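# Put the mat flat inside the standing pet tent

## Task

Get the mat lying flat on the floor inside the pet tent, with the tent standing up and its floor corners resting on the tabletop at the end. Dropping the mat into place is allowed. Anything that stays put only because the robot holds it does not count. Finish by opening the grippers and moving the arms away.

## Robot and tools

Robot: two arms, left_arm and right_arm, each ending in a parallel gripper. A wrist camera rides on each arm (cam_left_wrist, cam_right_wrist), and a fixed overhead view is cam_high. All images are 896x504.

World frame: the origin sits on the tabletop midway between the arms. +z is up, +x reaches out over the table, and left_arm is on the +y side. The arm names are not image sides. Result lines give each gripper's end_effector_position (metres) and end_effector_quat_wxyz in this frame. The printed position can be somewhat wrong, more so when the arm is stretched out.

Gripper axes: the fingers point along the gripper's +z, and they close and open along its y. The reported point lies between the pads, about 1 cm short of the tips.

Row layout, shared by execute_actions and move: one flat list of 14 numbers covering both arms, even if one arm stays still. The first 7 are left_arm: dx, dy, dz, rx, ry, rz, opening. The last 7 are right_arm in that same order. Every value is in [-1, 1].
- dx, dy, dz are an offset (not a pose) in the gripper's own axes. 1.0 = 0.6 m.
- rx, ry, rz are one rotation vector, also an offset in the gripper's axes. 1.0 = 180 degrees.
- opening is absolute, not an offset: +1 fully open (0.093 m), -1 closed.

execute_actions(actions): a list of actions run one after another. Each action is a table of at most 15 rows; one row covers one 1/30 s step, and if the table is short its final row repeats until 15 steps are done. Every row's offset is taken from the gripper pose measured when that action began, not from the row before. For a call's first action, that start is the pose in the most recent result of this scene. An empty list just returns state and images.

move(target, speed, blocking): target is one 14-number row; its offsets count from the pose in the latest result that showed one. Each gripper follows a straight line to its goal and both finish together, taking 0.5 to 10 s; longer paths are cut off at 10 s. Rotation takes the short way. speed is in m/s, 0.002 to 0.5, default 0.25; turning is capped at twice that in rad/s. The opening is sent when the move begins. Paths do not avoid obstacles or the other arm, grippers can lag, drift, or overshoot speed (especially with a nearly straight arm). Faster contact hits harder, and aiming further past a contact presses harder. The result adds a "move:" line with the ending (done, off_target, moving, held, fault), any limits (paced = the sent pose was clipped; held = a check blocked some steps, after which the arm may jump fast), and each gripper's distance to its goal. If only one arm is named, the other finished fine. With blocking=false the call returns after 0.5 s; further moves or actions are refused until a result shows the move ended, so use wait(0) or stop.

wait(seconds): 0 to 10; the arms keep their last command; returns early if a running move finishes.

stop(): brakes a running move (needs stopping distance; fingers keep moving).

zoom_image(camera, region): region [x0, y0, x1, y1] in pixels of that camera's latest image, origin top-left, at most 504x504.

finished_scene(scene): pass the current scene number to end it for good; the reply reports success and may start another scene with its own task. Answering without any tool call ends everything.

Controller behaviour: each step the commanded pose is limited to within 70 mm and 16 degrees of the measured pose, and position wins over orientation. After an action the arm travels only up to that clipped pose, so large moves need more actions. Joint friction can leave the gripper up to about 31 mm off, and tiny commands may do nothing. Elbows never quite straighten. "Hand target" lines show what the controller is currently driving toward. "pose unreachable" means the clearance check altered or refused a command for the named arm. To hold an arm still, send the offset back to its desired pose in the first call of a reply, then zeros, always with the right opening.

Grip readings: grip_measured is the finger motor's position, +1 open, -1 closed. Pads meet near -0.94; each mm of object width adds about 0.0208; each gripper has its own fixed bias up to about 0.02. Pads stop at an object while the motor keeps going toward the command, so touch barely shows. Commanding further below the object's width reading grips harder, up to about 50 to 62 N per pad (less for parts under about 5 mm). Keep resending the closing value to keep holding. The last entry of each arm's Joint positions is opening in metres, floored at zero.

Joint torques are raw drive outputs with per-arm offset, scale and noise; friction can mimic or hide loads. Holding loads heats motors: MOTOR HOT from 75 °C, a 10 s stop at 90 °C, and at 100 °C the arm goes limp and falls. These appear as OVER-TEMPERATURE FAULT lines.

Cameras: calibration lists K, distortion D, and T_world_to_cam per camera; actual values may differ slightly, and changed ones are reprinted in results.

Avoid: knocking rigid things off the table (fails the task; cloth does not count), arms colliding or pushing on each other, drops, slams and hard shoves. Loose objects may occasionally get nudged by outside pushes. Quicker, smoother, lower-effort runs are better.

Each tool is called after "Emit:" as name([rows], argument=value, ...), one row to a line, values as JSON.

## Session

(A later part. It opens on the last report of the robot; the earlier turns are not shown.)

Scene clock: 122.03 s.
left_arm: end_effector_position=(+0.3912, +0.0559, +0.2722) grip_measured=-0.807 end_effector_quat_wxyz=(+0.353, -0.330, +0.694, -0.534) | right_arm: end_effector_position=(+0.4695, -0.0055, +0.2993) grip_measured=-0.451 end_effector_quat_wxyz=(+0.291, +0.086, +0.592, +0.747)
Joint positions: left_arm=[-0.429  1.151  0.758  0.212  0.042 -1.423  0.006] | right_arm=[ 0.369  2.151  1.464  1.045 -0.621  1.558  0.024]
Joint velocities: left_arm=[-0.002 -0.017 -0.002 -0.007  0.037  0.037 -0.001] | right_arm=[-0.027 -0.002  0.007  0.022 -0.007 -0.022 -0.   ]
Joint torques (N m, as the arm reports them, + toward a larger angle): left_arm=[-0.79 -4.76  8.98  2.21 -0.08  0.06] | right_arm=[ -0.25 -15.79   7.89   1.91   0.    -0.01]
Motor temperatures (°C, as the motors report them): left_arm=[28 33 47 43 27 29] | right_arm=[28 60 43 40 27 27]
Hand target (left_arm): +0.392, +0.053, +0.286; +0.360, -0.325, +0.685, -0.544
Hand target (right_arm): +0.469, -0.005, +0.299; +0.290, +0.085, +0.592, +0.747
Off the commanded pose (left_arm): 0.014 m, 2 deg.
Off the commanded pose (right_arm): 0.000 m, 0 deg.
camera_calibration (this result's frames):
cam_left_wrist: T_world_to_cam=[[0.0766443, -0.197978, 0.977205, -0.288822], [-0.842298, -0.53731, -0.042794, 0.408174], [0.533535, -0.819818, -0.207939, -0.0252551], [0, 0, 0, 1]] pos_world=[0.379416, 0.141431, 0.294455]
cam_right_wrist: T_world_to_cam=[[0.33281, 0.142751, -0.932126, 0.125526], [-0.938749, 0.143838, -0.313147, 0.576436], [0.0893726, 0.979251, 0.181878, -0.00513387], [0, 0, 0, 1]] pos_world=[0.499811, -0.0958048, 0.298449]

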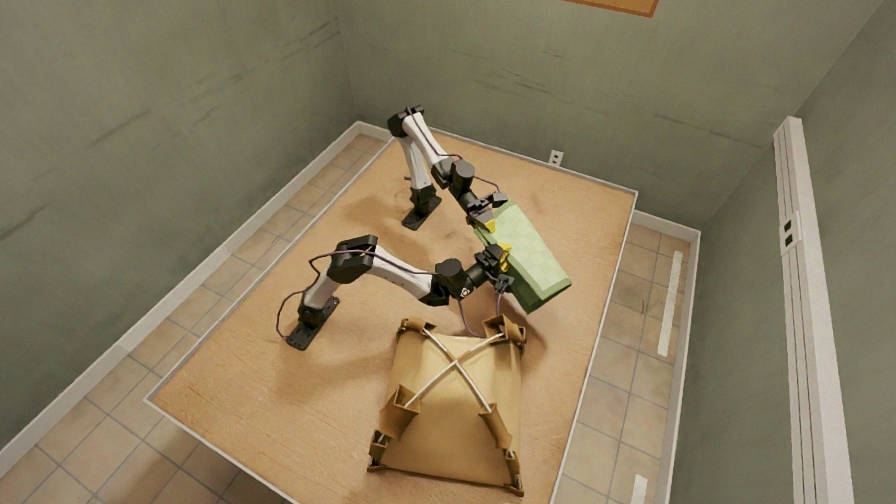

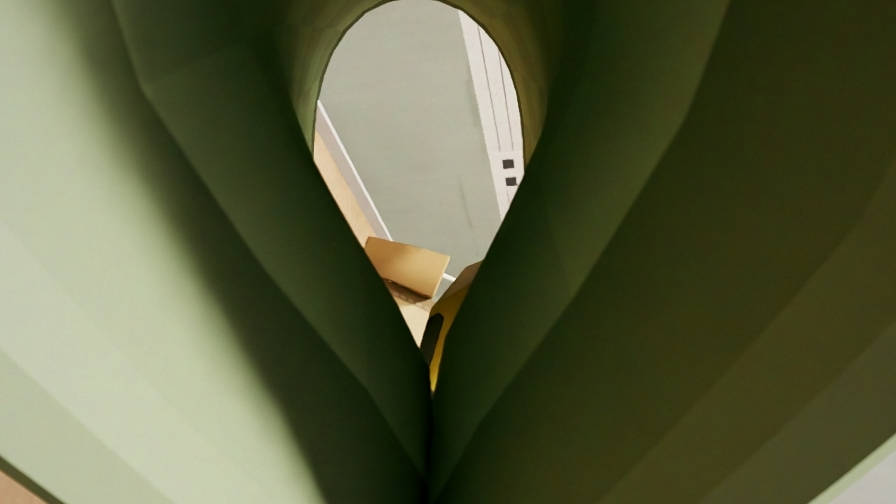

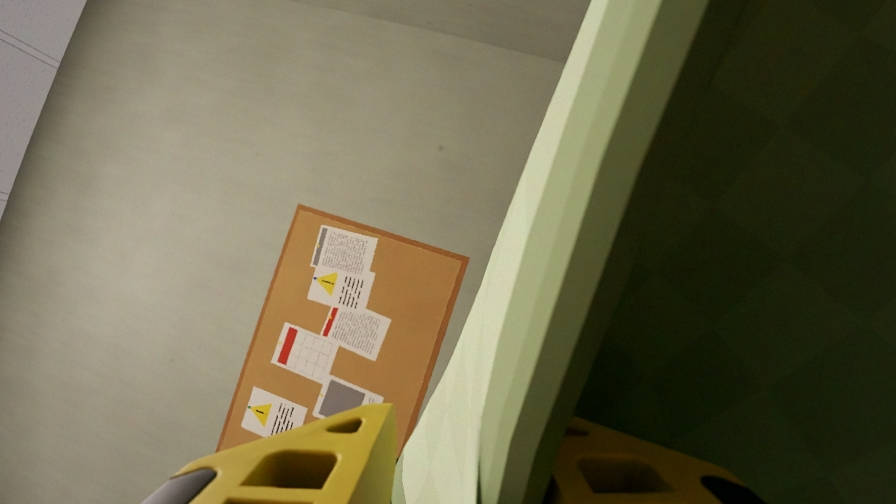

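Emit:
move(target=[-0.14,-0.02,0,0.02,0,0,-1, 0,0,0,0,0,0,-0.2], speed=0.18)

Scene clock: 125.87 s.
left_arm: end_effector_position=(+0.4308, +0.1262, +0.2776) grip_measured=-0.807 end_effector_quat_wxyz=(+0.349, -0.336, +0.687, -0.541) | right_arm: end_effector_position=(+0.4694, -0.0055, +0.2996) grip_measured=-0.201 end_effector_quat_wxyz=(+0.292, +0.086, +0.591, +0.747)
Joint positions: left_arm=[-0.098  1.211  0.808  0.22   0.368 -1.386  0.006] | right_arm=[ 0.369  2.151  1.464  1.047 -0.621  1.558  0.036]
Joint velocities: left_arm=[-0.007  0.022  0.027  0.007  0.051 -0.022 -0.001] | right_arm=[ 0.007 -0.002  0.007  0.037 -0.154 -0.007 -0.   ]
Joint torques (N m, as the arm reports them, + toward a larger angle): left_arm=[ 0.06 -4.21  9.28  2.44  0.18  0.18] | right_arm=[ -0.27 -15.73   7.84   1.86   0.02  -0.01]
Motor temperatures (°C, as the motors report them): left_arm=[28 32 47 44 27 29] | right_arm=[28 61 43 40 27 27]
Hand target (left_arm): +0.436, +0.125, +0.295; +0.365, -0.317, +0.678, -0.553
Hand target (right_arm): +0.469, -0.005, +0.299; +0.291, +0.086, +0.592, +0.747
Off the commanded pose (left_arm): 0.019 m, 3 deg.
Off the commanded pose (right_arm): 0.000 m, 0 deg.
move: off_target (left_arm)
camera_calibration (this result's frames):
cam_left_wrist: T_world_to_cam=[[0.0784524, -0.174741, 0.981484, -0.288103], [-0.840575, -0.540912, -0.0291135, 0.475492], [0.535983, -0.822727, -0.189319, 0.00647907], [0, 0, 0, 1]] pos_world=[0.418817, 0.212186, 0.297839]
cam_right_wrist: T_world_to_cam=[[0.334119, 0.143308, -0.931573, 0.125071], [-0.938309, 0.144025, -0.314378, 0.576602], [0.0891168, 0.979142, 0.182589, -0.00522938], [0, 0, 0, 1]] pos_world=[0.499708, -0.0958486, 0.298739]

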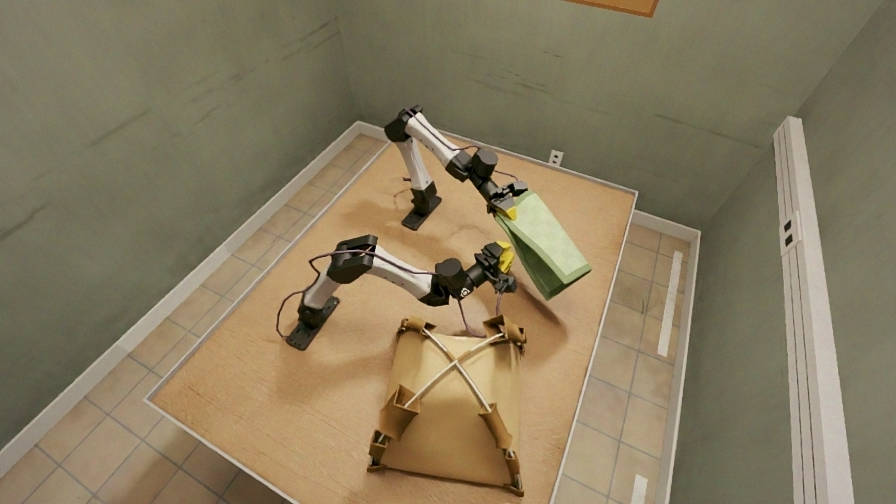

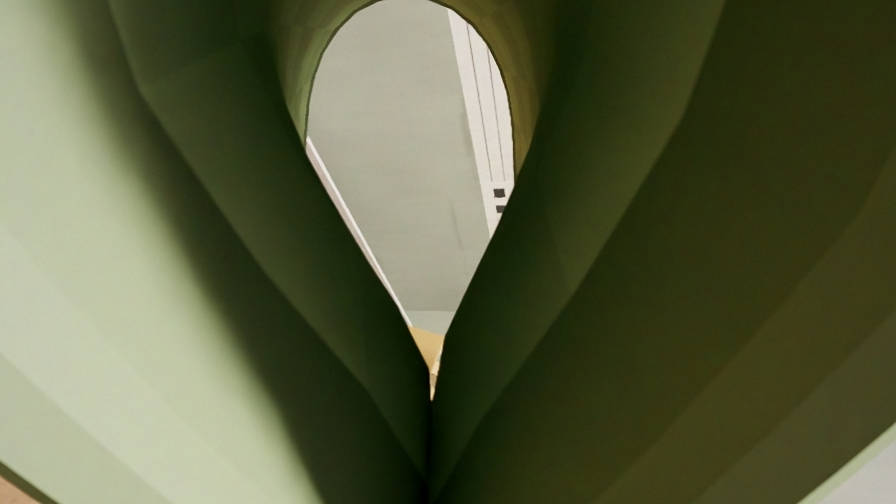

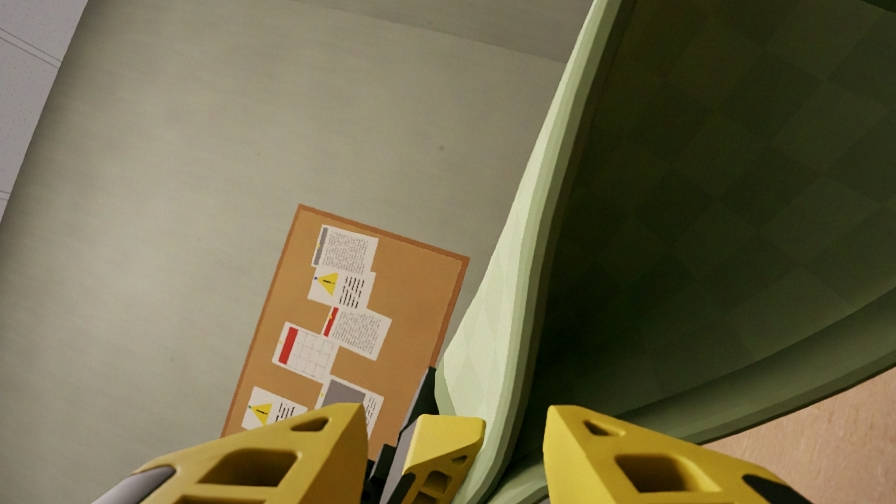

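Emit:
move(target=[0.130,0.272,-0.110,0.2046,0.144,0.4703,-1, -0.179,0.253,-0.464,0.5417,-0.1462,-0.2225,0.6], speed=0.38)

Scene clock: 131.13 s.
left_arm: end_effector_position=(+0.3111, +0.1246, +0.1073) grip_measured=-0.807 end_effector_quat_wxyz=(+0.532, +0.420, +0.612, -0.406) | right_arm: end_effector_position=(+0.3766, -0.3101, +0.3987) grip_measured=+0.599 end_effector_quat_wxyz=(+0.472, +0.236, +0.845, -0.092)
Joint positions: left_arm=[0.208 1.582 0.313 0.75  1.363 0.459 0.006] | right_arm=[ 0.241  1.669  2.123 -1.167  0.605  0.536  0.074]
Joint velocities: left_arm=[-0.007 -0.017  0.1   -0.125  0.022  0.066 -0.001] | right_arm=[-0.012  0.002 -0.012 -0.022 -0.11  -0.007 -0.   ]
Joint torques (N m, as the arm reports them, + toward a larger angle): left_arm=[ 0.28 -7.11  6.06  1.47  0.52  0.11] | right_arm=[-1.03 -7.01  7.79  1.5   0.23  0.  ]
Motor temperatures (°C, as the motors report them): left_arm=[28 32 47 43 27 29] | right_arm=[28 60 43 40 27 27]
Hand target (left_arm): +0.317, +0.127, +0.119; +0.547, +0.434, +0.597, -0.396
Hand target (right_arm): +0.379, -0.314, +0.392; +0.459, +0.234, +0.850, -0.105
Off the commanded pose (left_arm): 0.016 m, 3 deg.
Off the commanded pose (right_arm): 0.015 m, 3 deg.
move: off_target (left_arm, right_arm)
camera_calibration (this result's frames):
cam_left_wrist: T_world_to_cam=[[-0.949652, -0.307183, 0.061634, 0.323237], [-0.209693, 0.477011, -0.853516, 0.13436], [0.232786, -0.823467, -0.517409, 0.166659], [0, 0, 0, 1]] pos_world=[0.296341, 0.17244, 0.180987]
cam_right_wrist: T_world_to_cam=[[-0.480266, -0.873651, -0.0779644, -0.056944], [-0.714801, 0.441352, -0.542465, 0.663606], [0.508335, -0.204798, -0.836453, 0.164423], [0, 0, 0, 1]] pos_world=[0.363416, -0.308959, 0.493076]

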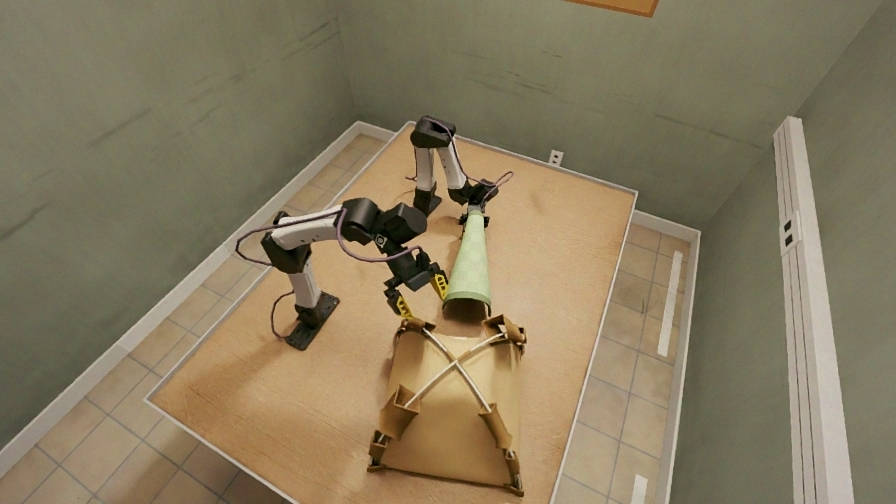

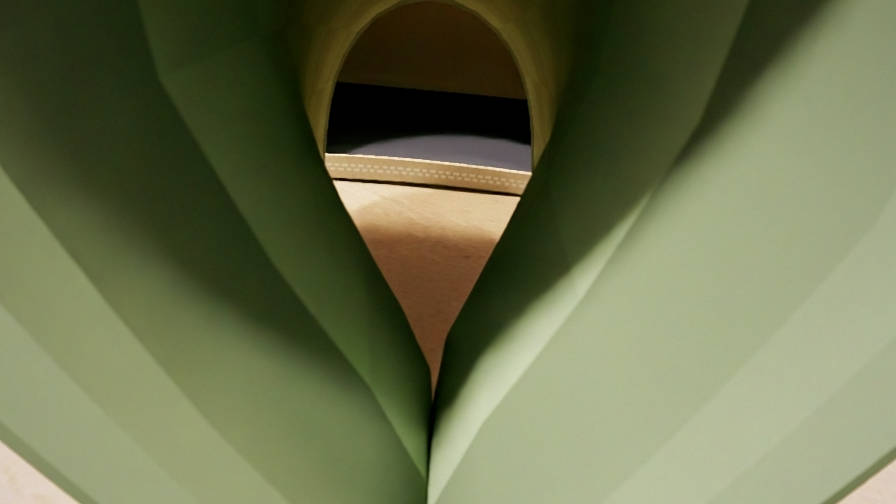

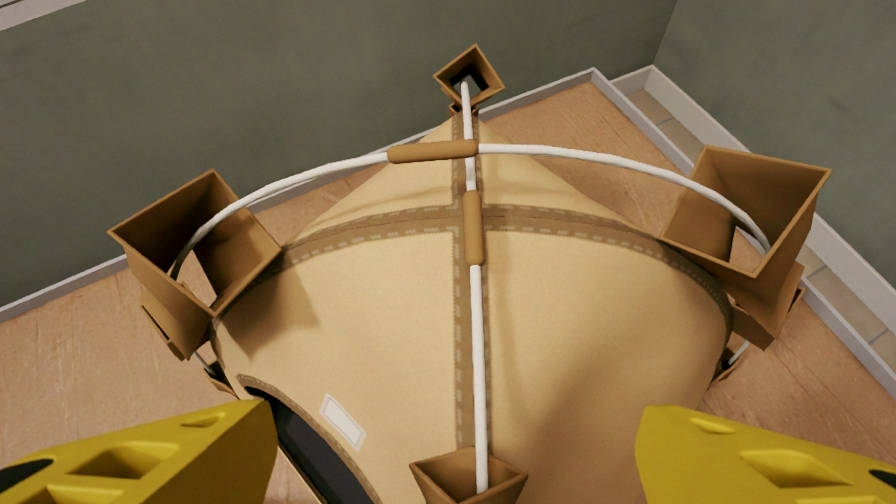

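Emit:
move(target=[0.033,0,0.105,0,-0.02,0.022,-1, 0.082,-0.018,0.173,0,0.05,0,0.6], speed=0.15)

Scene clock: 134.83 s.
left_arm: end_effector_position=(+0.3294, +0.0681, +0.0801) grip_measured=-0.807 end_effector_quat_wxyz=(+0.557, +0.432, +0.586, -0.400) | right_arm: end_effector_position=(+0.4246, -0.3419, +0.3129) grip_measured=+0.599 end_effector_quat_wxyz=(+0.419, +0.245, +0.872, -0.073)
Joint positions: left_arm=[-0.039  2.02   0.319  1.558  1.144  0.143  0.006] | right_arm=[ 0.085  1.722  1.88  -0.935  0.425  0.485  0.074]
Joint velocities: left_arm=[-0.012  0.022  0.002  0.022 -0.037 -0.051 -0.001] | right_arm=[-0.002  0.007  0.002 -0.022 -0.051  0.007 -0.   ]
Joint torques (N m, as the arm reports them, + toward a larger angle): left_arm=[-0.86 -6.38  2.03  1.91  0.01 -0.05] | right_arm=[-0.92 -9.53  6.37  1.73  0.07 -0.04]
Motor temperatures (°C, as the motors report them): left_arm=[28 32 46 43 27 29] | right_arm=[28 59 43 40 27 27]
Hand target (left_arm): +0.328, +0.066, +0.080; +0.559, +0.432, +0.584, -0.399
Hand target (right_arm): +0.426, -0.344, +0.300; +0.404, +0.241, +0.879, -0.077
Off the commanded pose (left_arm): 0.002 m, 1 deg.
Off the commanded pose (right_arm): 0.013 m, 2 deg.
joint sent to its limit (left arm) — the command would take joint 4 (wrist pitch) past its upper limit, so that joint was sent only as far as its limit.
move: off_target (right_arm)
camera_calibration (this result's frames):
cam_left_wrist: T_world_to_cam=[[-0.955005, -0.296576, -0.00290717, 0.331066], [-0.140256, 0.46023, -0.876651, 0.122074], [0.261332, -0.836798, -0.481118, 0.090455], [0, 0, 0, 1]] pos_world=[0.309652, 0.117697, 0.151498]
cam_right_wrist: T_world_to_cam=[[-0.483866, -0.870653, -0.088523, -0.0625226], [-0.768697, 0.471182, -0.432542, 0.664052], [0.418304, -0.141245, -0.897258, 0.140661], [0, 0, 0, 1]] pos_world=[0.421363, -0.347457, 0.407904]

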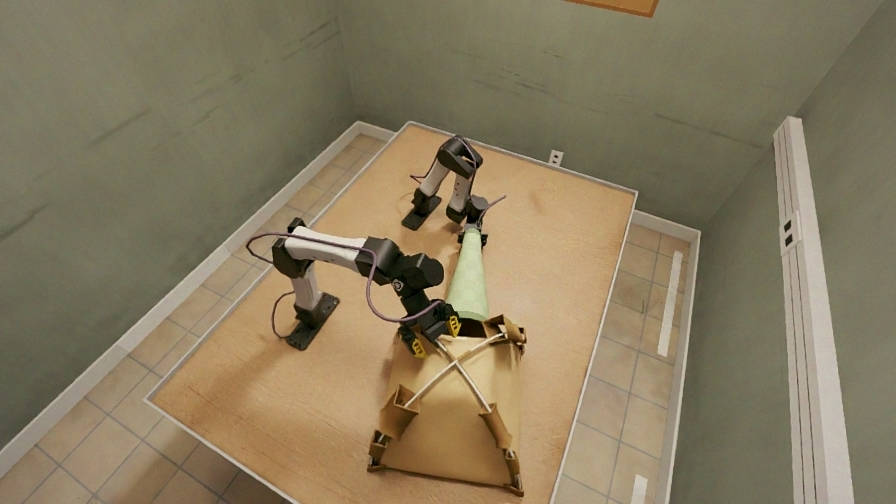

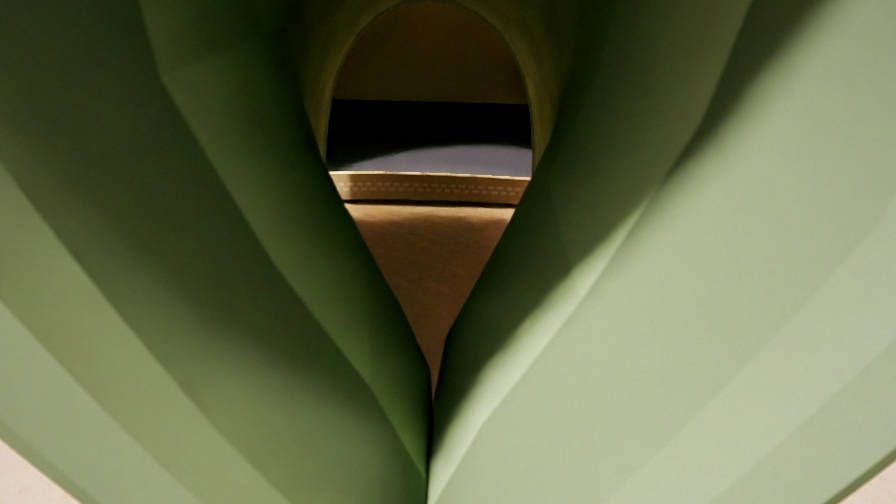

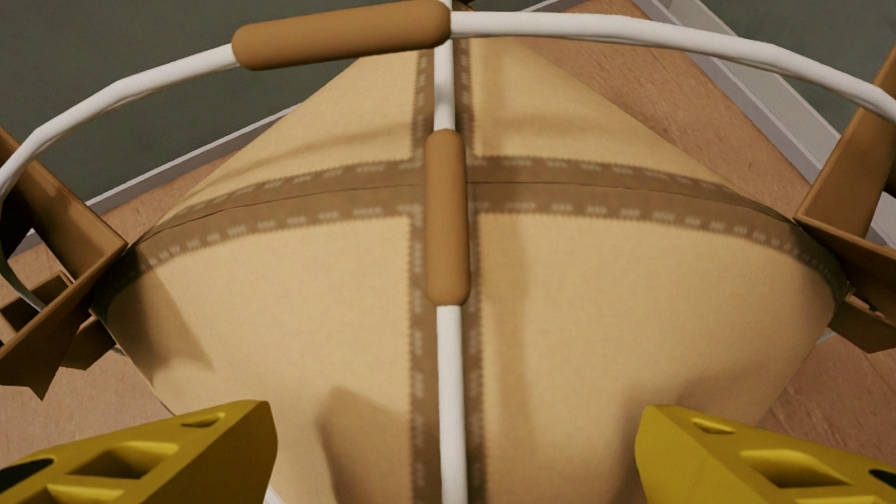

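Emit:
execute_actions([
  [[0,0,0,0,0,0,-1, 0.014,0,0.017,0,0,0,-0.3]],
  [[0,0,0,0,0,0,-1, 0.014,0,0.017,0,0,0,-1]],
])

Emit:
zoom_image(camera="cam_high", region=[360, 200, 560, 400])

Scene clock: 137.03 s.
left_arm: end_effector_position=(+0.3291, +0.0681, +0.0782) grip_measured=-0.807 end_effector_quat_wxyz=(+0.553, +0.429, +0.590, -0.403) | right_arm: end_effector_position=(+0.4337, -0.3409, +0.3044) grip_measured=-1.000 end_effector_quat_wxyz=(+0.435, +0.243, +0.864, -0.069)
Joint positions: left_arm=[-0.039  2.02   0.319  1.545  1.143  0.142  0.006] | right_arm=[ 0.085  1.71   1.801 -0.828  0.425  0.475  0.   ]
Joint velocities: left_arm=[ 0.012 -0.007  0.027  0.022  0.022 -0.037  0.   ] | right_arm=[-0.002 -0.002  0.012 -0.007  0.037 -0.022  0.   ]
Joint torques (N m, as the arm reports them, + toward a larger angle): left_arm=[-0.24 -7.46  2.26  1.74  0.13  0.02] | right_arm=[ -0.36 -11.22   5.7    1.81   0.12   0.14]
Motor temperatures (°C, as the motors report them): left_arm=[28 32 46 43 27 29] | right_arm=[28 58 43 40 27 27]
Hand target (left_arm): +0.329, +0.068, +0.079; +0.555, +0.430, +0.588, -0.401
Hand target (right_arm): +0.432, -0.342, +0.294; +0.425, +0.246, +0.868, -0.070
Off the commanded pose (left_arm): 0.001 m, 0 deg.
Off the commanded pose (right_arm): 0.010 m, 1 deg.
camera_calibration (this result's frames):
cam_left_wrist: T_world_to_cam=[[-0.954818, -0.297008, 0.0104474, 0.329785], [-0.153024, 0.461195, -0.874004, 0.124276], [0.254768, -0.836113, -0.485806, 0.0921194], [0, 0, 0, 1]] pos_world=[0.310433, 0.117656, 0.149925]
cam_right_wrist: T_world_to_cam=[[-0.474912, -0.873871, -0.103961, -0.0582537], [-0.754964, 0.465268, -0.462121, 0.667932], [0.452204, -0.14098, -0.880702, 0.109718], [0, 0, 0, 1]] pos_world=[0.426984, -0.346205, 0.399239]

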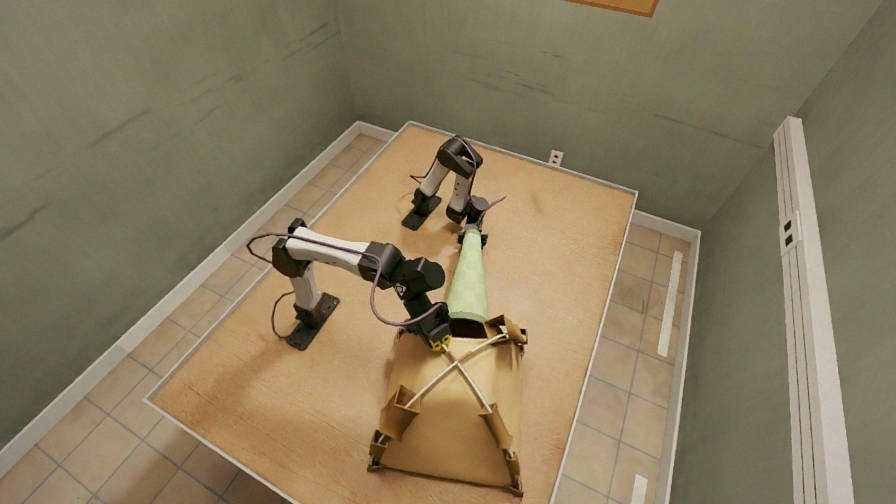

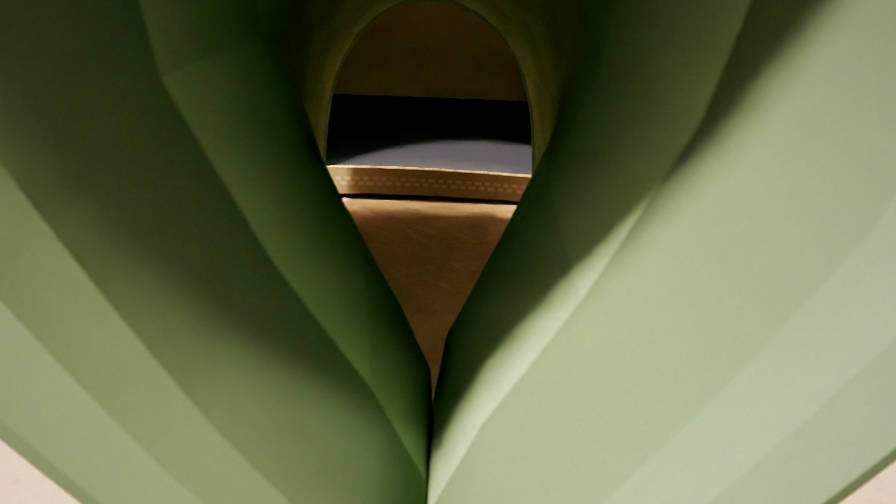

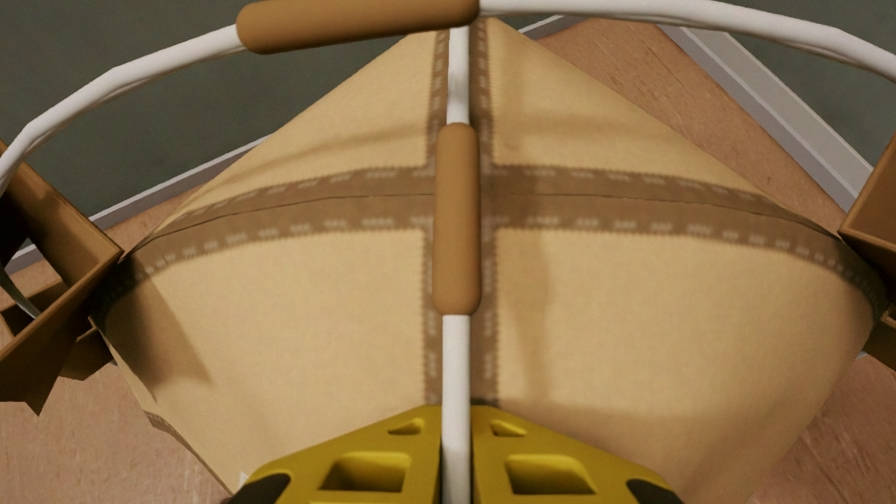

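Region (360, 200, 560, 400) of cam_high's 896x504 image, scaled by 2.520, with more detail than that image has.

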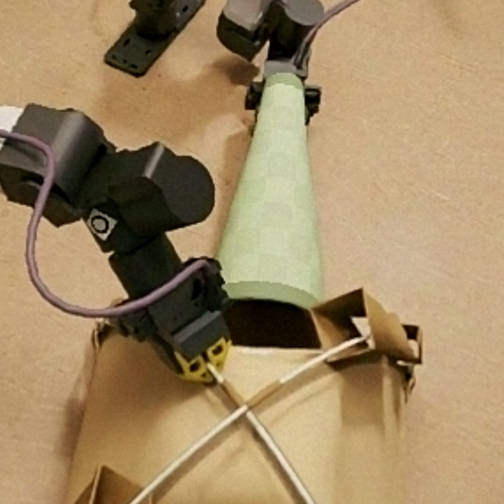

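Emit:
zoom_image(camera="cam_left_wrist", region=[290, 0, 590, 250])

Region (290, 0, 590, 250) of cam_left_wrist's 896x504 image, scaled by 1.680, with more detail than that image has.

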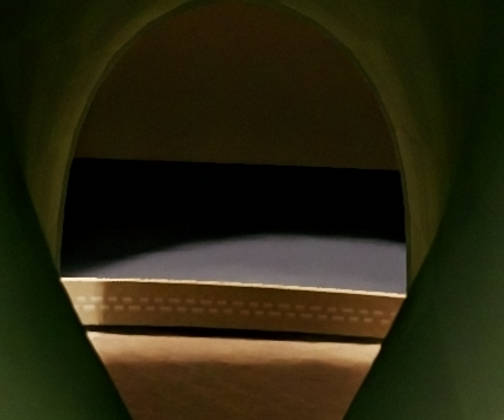

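Emit:
move(target=[-0.045,0,0.025,0.012,-0.008,0.006,-1, 0.008,0,0.004,0,0,0,-1], speed=0.08)

Scene clock: 140.47 s.
left_arm: end_effector_position=(+0.3279, +0.0550, +0.0932) grip_measured=-0.807 end_effector_quat_wxyz=(+0.542, +0.434, +0.584, -0.421) | right_arm: end_effector_position=(+0.4348, -0.3408, +0.3055) grip_measured=-1.000 end_effector_quat_wxyz=(+0.438, +0.241, +0.864, -0.069)
Joint positions: left_arm=[-0.082  1.939  0.343  1.455  1.143  0.106  0.006] | right_arm=[ 0.085  1.71   1.801 -0.821  0.425  0.469  0.   ]
Joint velocities: left_arm=[ 0.002 -0.012  0.012 -0.081  0.051 -0.022  0.001] | right_arm=[-0.022  0.012 -0.007  0.022 -0.007  0.037  0.   ]
Joint torques (N m, as the arm reports them, + toward a larger angle): left_arm=[-0.77 -9.07  4.39  1.81  0.03 -0.04] | right_arm=[  0.04 -11.76   5.5    1.91   0.15   0.13]
Motor temperatures (°C, as the motors report them): left_arm=[27 33 45 42 27 29] | right_arm=[28 58 43 40 27 27]
Hand target (left_arm): +0.334, +0.052, +0.104; +0.556, +0.440, +0.571, -0.414
Hand target (right_arm): +0.433, -0.340, +0.299; +0.435, +0.243, +0.864, -0.069
Off the commanded pose (left_arm): 0.013 m, 2 deg.
Off the commanded pose (right_arm): 0.007 m, 0 deg.
move: off_target (left_arm)
camera_calibration (this result's frames):
cam_left_wrist: T_world_to_cam=[[-0.965568, -0.258193, 0.0318636, 0.323968], [-0.151023, 0.456583, -0.876769, 0.143134], [0.211827, -0.851392, -0.479855, 0.103064], [0, 0, 0, 1]] pos_world=[0.312598, 0.106041, 0.164629]
cam_right_wrist: T_world_to_cam=[[-0.47116, -0.876002, -0.103092, -0.0601555], [-0.754453, 0.460792, -0.46741, 0.669063], [0.456956, -0.142447, -0.878009, 0.1069], [0, 0, 0, 1]] pos_world=[0.427585, -0.345767, 0.400384]

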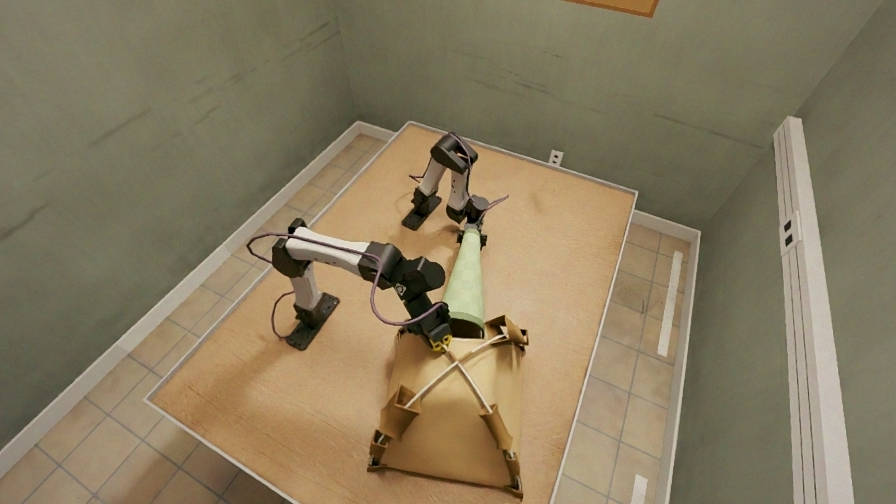

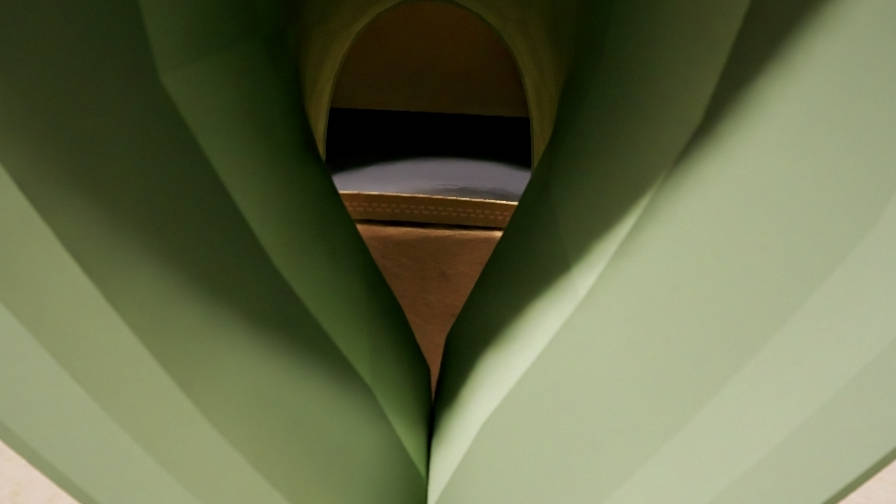

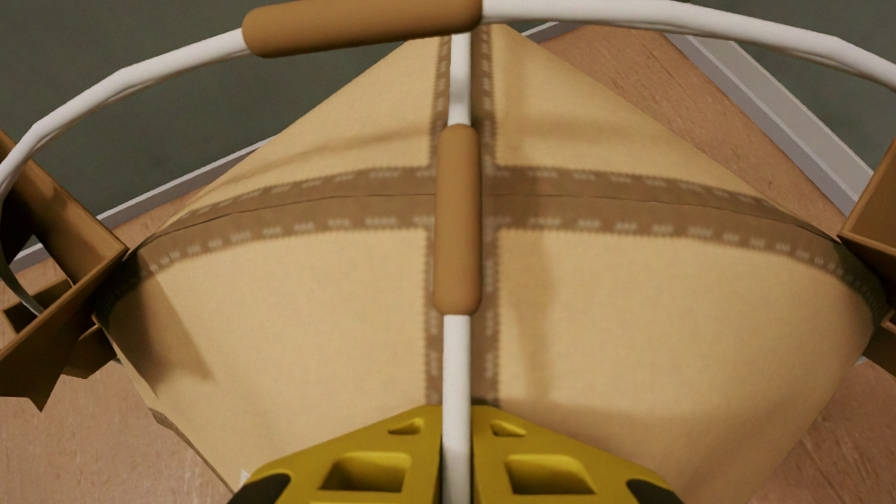

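Emit:
zoom_image(camera="cam_left_wrist", region=[310, 90, 560, 250])

Emit:
zoom_image(camera="cam_high", region=[360, 200, 560, 400])

Region (310, 90, 560, 250) of cam_left_wrist's 896x504 image, scaled by 2.016, with more detail than that image has; it fills the top 323 rows of this view, and the rest is white.

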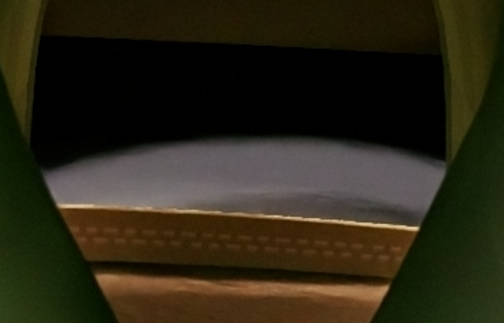

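Region (360, 200, 560, 400) of cam_high's 896x504 image, scaled by 2.520, with more detail than that image has.

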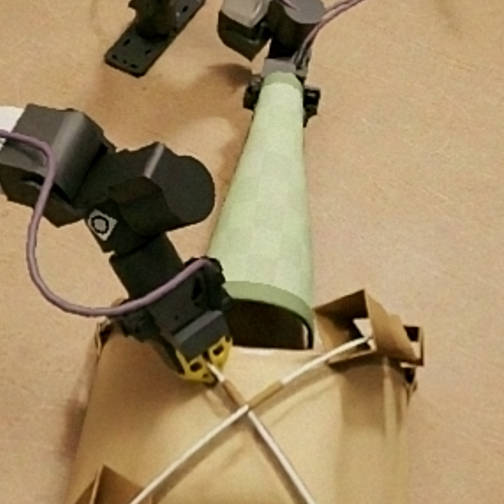

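Emit:
move(target=[-0.012,0.018,0.18,-0.005,-0.005,0.014,-1, 0.008,0,0.002,0,0,0,-1], speed=0.08)

Scene clock: 143.60 s.
left_arm: end_effector_position=(+0.3619, -0.0424, +0.0888) grip_measured=-0.807 end_effector_quat_wxyz=(+0.550, +0.439, +0.579, -0.412) | right_arm: end_effector_position=(+0.4350, -0.3408, +0.3057) grip_measured=-1.000 end_effector_quat_wxyz=(+0.438, +0.239, +0.864, -0.069)
Joint positions: left_arm=[-0.389  2.084  0.596  1.406  0.83   0.067  0.006] | right_arm=[ 0.085  1.71   1.801 -0.82   0.425  0.466  0.   ]
Joint velocities: left_arm=[-0.007 -0.002  0.007  0.066 -0.022  0.007 -0.   ] | right_arm=[ 0.002  0.002  0.002  0.022  0.037 -0.007  0.   ]
Joint torques (N m, as the arm reports them, + toward a larger angle): left_arm=[-0.59 -8.65  5.28  1.98 -0.04 -0.04] | right_arm=[  0.22 -12.01   5.58   1.95   0.15   0.12]
Motor temperatures (°C, as the motors report them): left_arm=[28 33 44 42 27 29] | right_arm=[28 58 43 40 27 27]
Hand target (left_arm): +0.368, -0.046, +0.093; +0.559, +0.437, +0.573, -0.410
Hand target (right_arm): +0.433, -0.340, +0.301; +0.437, +0.241, +0.864, -0.069
Off the commanded pose (left_arm): 0.009 m, 1 deg.
Off the commanded pose (right_arm): 0.005 m, 0 deg.
move: done
camera_calibration (this result's frames):
cam_left_wrist: T_world_to_cam=[[-0.964347, -0.264611, 0.00386089, 0.333524], [-0.129742, 0.460016, -0.87838, 0.18142], [0.230653, -0.847565, -0.477947, 0.00409177], [0, 0, 0, 1]] pos_world=[0.344227, 0.00826576, 0.160024]
cam_right_wrist: T_world_to_cam=[[-0.469524, -0.877085, -0.101337, -0.0616538], [-0.755243, 0.458424, -0.468461, 0.669132], [0.457335, -0.14342, -0.877653, 0.106389], [0, 0, 0, 1]] pos_world=[0.427754, -0.345564, 0.400587]

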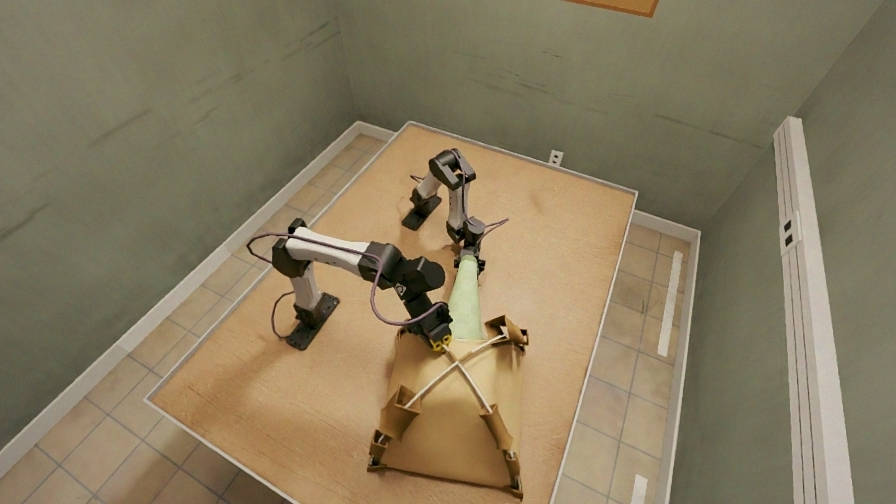

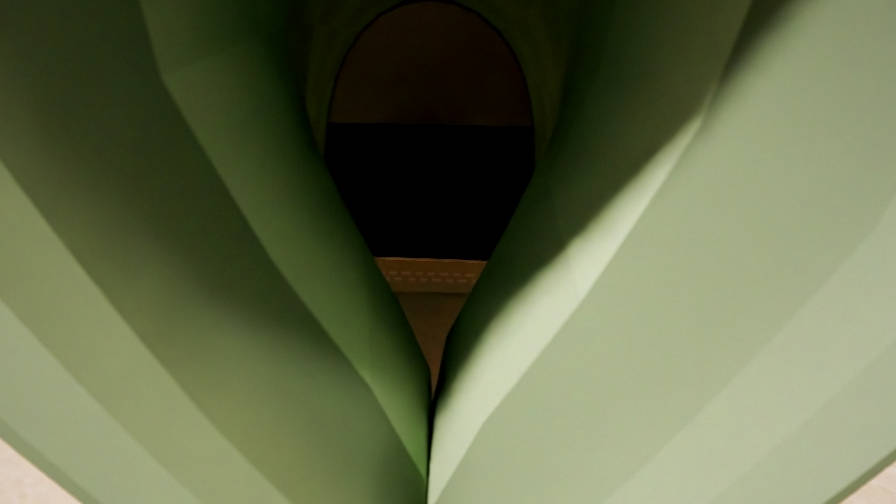

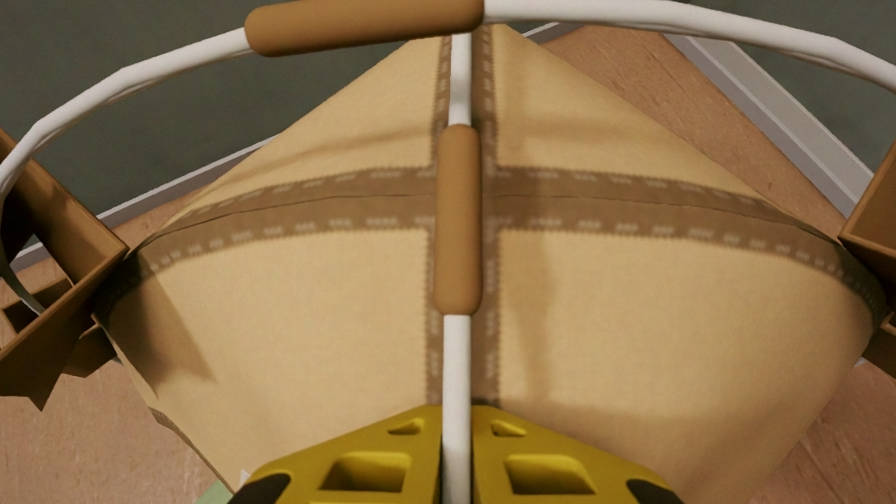

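Emit:
move(target=[0.018,0.01,0.22,-0.005,-0.005,0,-1, 0.008,0,0.002,0,0,0,-1], speed=0.09)

Scene clock: 145.97 s.
left_arm: end_effector_position=(+0.4004, -0.1617, +0.0672) grip_measured=-0.807 end_effector_quat_wxyz=(+0.554, +0.434, +0.579, -0.412) | right_arm: end_effector_position=(+0.4352, -0.3407, +0.3060) grip_measured=-1.000 end_effector_quat_wxyz=(+0.439, +0.238, +0.864, -0.070)
Joint positions: left_arm=[-0.617  2.352  1.04   1.256  0.595  0.035  0.006] | right_arm=[ 0.085  1.71   1.801 -0.818  0.425  0.464  0.   ]
Joint velocities: left_arm=[-0.017  0.012  0.017 -0.037 -0.007  0.022 -0.   ] | right_arm=[-0.002  0.002 -0.007  0.022 -0.066  0.007  0.   ]
Joint torques (N m, as the arm reports them, + toward a larger angle): left_arm=[ -0.63 -12.07   6.03   2.    -0.05  -0.06] | right_arm=[  0.18 -12.03   5.53   1.96   0.17   0.11]
Motor temperatures (°C, as the motors report them): left_arm=[28 33 44 42 27 29] | right_arm=[28 58 43 40 27 27]
Hand target (left_arm): +0.404, -0.166, +0.069; +0.558, +0.430, +0.578, -0.412
Hand target (right_arm): +0.433, -0.340, +0.301; +0.438, +0.239, +0.864, -0.069
Off the commanded pose (left_arm): 0.007 m, 1 deg.
Off the commanded pose (right_arm): 0.005 m, 0 deg.
move: done
camera_calibration (this result's frames):
cam_left_wrist: T_world_to_cam=[[-0.962214, -0.272218, 0.00642753, 0.336907], [-0.133523, 0.451129, -0.882414, 0.222735], [0.23731, -0.849929, -0.47043, -0.119811], [0, 0, 0, 1]] pos_world=[0.382349, -0.110601, 0.138016]
cam_right_wrist: T_world_to_cam=[[-0.468231, -0.877884, -0.100397, -0.0626188], [-0.75552, 0.456684, -0.469712, 0.669325], [0.458203, -0.144081, -0.877092, 0.105741], [0, 0, 0, 1]] pos_world=[0.427917, -0.345406, 0.400848]

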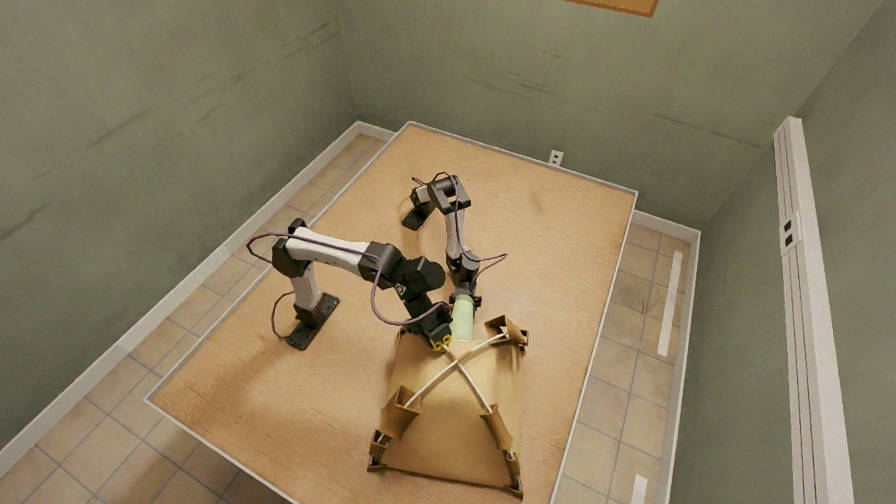

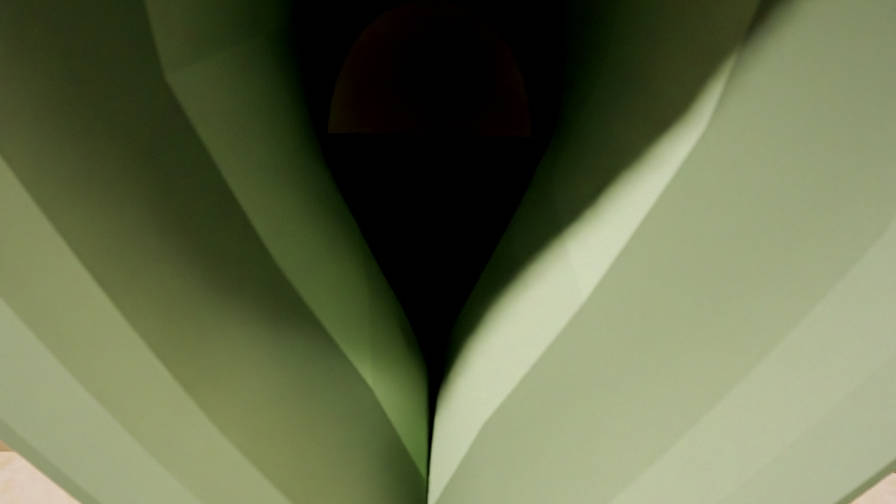

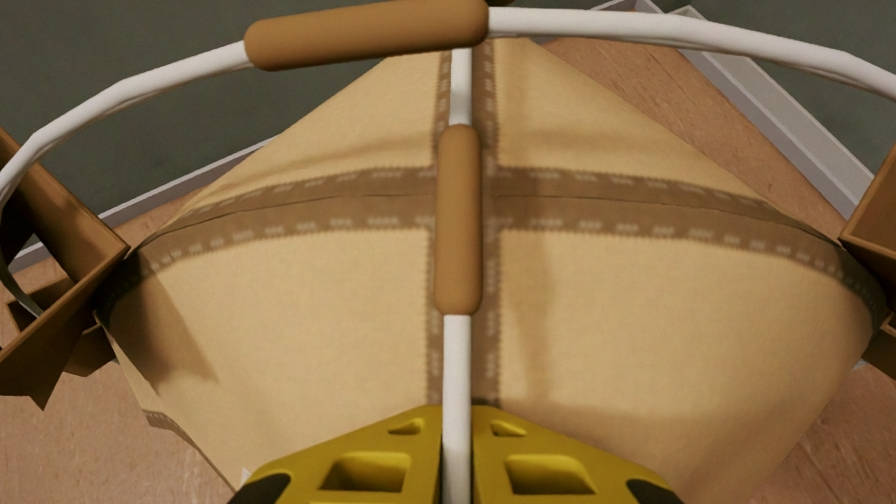

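Emit:
move(target=[-0.016,0.008,0.225,-0.004,-0.008,0,-1, 0.008,0,0.002,0,0,0,-1], speed=0.08)

Scene clock: 148.47 s.
left_arm: end_effector_position=(+0.4425, -0.2839, +0.0646) grip_measured=-0.807 end_effector_quat_wxyz=(+0.559, +0.430, +0.576, -0.414) | right_arm: end_effector_position=(+0.4356, -0.3407, +0.3064) grip_measured=-1.000 end_effector_quat_wxyz=(+0.440, +0.238, +0.863, -0.070)
Joint positions: left_arm=[-0.75   2.642  1.677  0.928  0.457  0.02   0.006] | right_arm=[ 0.085  1.71   1.801 -0.816  0.425  0.462  0.   ]
Joint velocities: left_arm=[ 0.002 -0.002  0.012  0.007  0.007  0.007  0.   ] | right_arm=[-0.017 -0.007  0.012  0.022 -0.051 -0.037  0.   ]
Joint torques (N m, as the arm reports them, + toward a larger angle): left_arm=[ -0.65 -15.85   7.8    2.05  -0.12  -0.07] | right_arm=[  0.14 -12.07   5.54   1.94   0.15   0.1 ]
Motor temperatures (°C, as the motors report them): left_arm=[28 34 44 43 27 29] | right_arm=[28 57 43 40 27 27]
Hand target (left_arm): +0.444, -0.289, +0.069; +0.563, +0.425, +0.574, -0.415
Hand target (right_arm): +0.434, -0.340, +0.302; +0.438, +0.238, +0.864, -0.070
Off the commanded pose (left_arm): 0.009 m, 1 deg.
Off the commanded pose (right_arm): 0.005 m, 0 deg.
move: done
camera_calibration (this result's frames):
cam_left_wrist: T_world_to_cam=[[-0.960745, -0.277364, 0.00619595, 0.34212], [-0.132288, 0.438364, -0.889009, 0.277431], [0.243863, -0.85493, -0.457848, -0.240047], [0, 0, 0, 1]] pos_world=[0.42393, -0.231948, 0.134614]
cam_right_wrist: T_world_to_cam=[[-0.467205, -0.878395, -0.100707, -0.0628701], [-0.754929, 0.455615, -0.471696, 0.669805], [0.460219, -0.144352, -0.875991, 0.104655], [0, 0, 0, 1]] pos_world=[0.428118, -0.34529, 0.40129]

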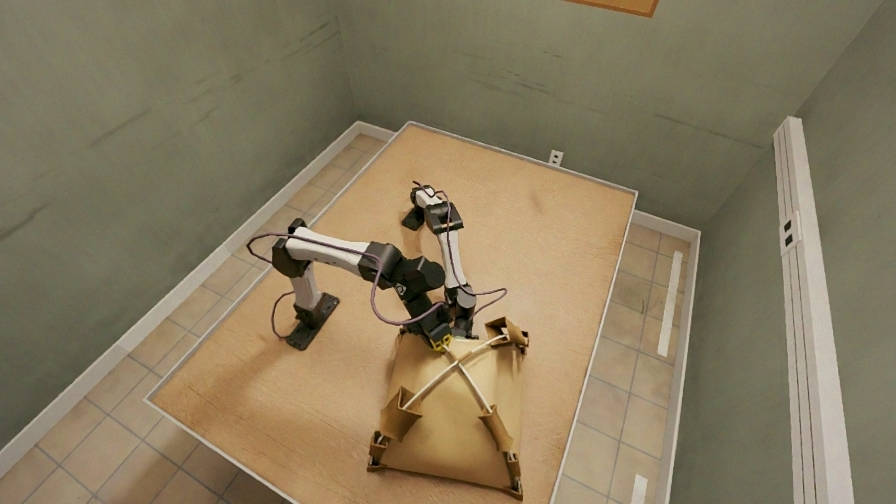

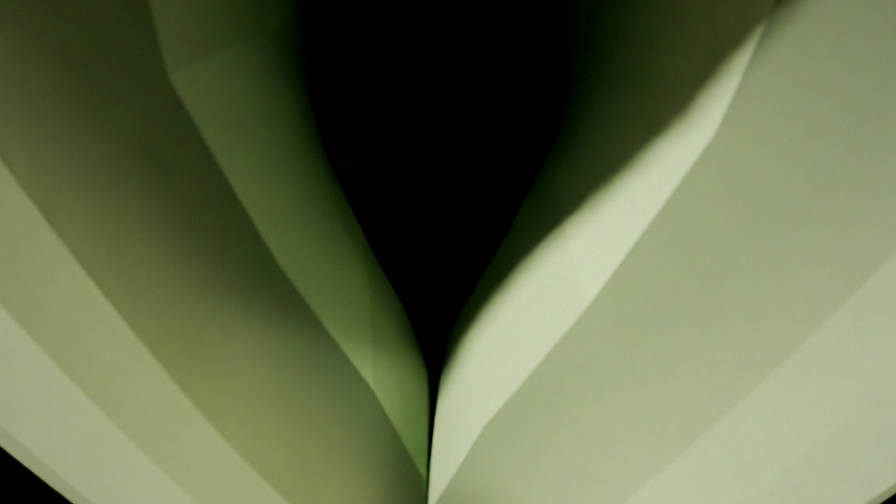

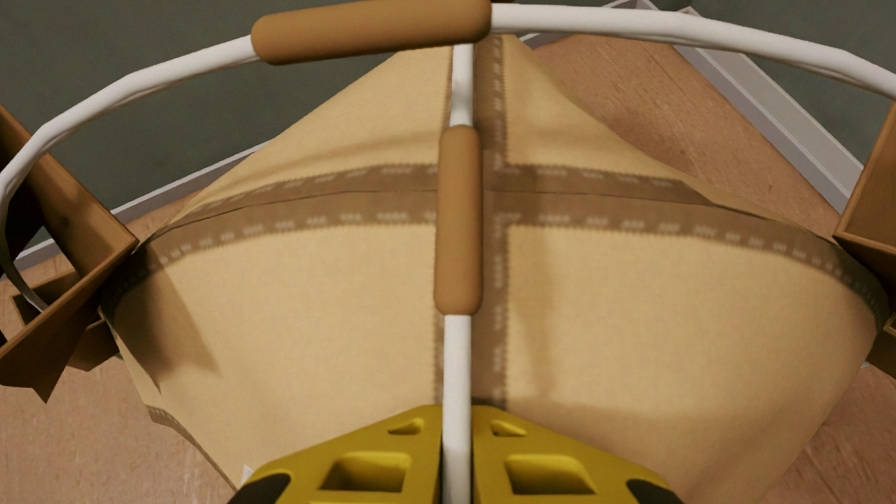

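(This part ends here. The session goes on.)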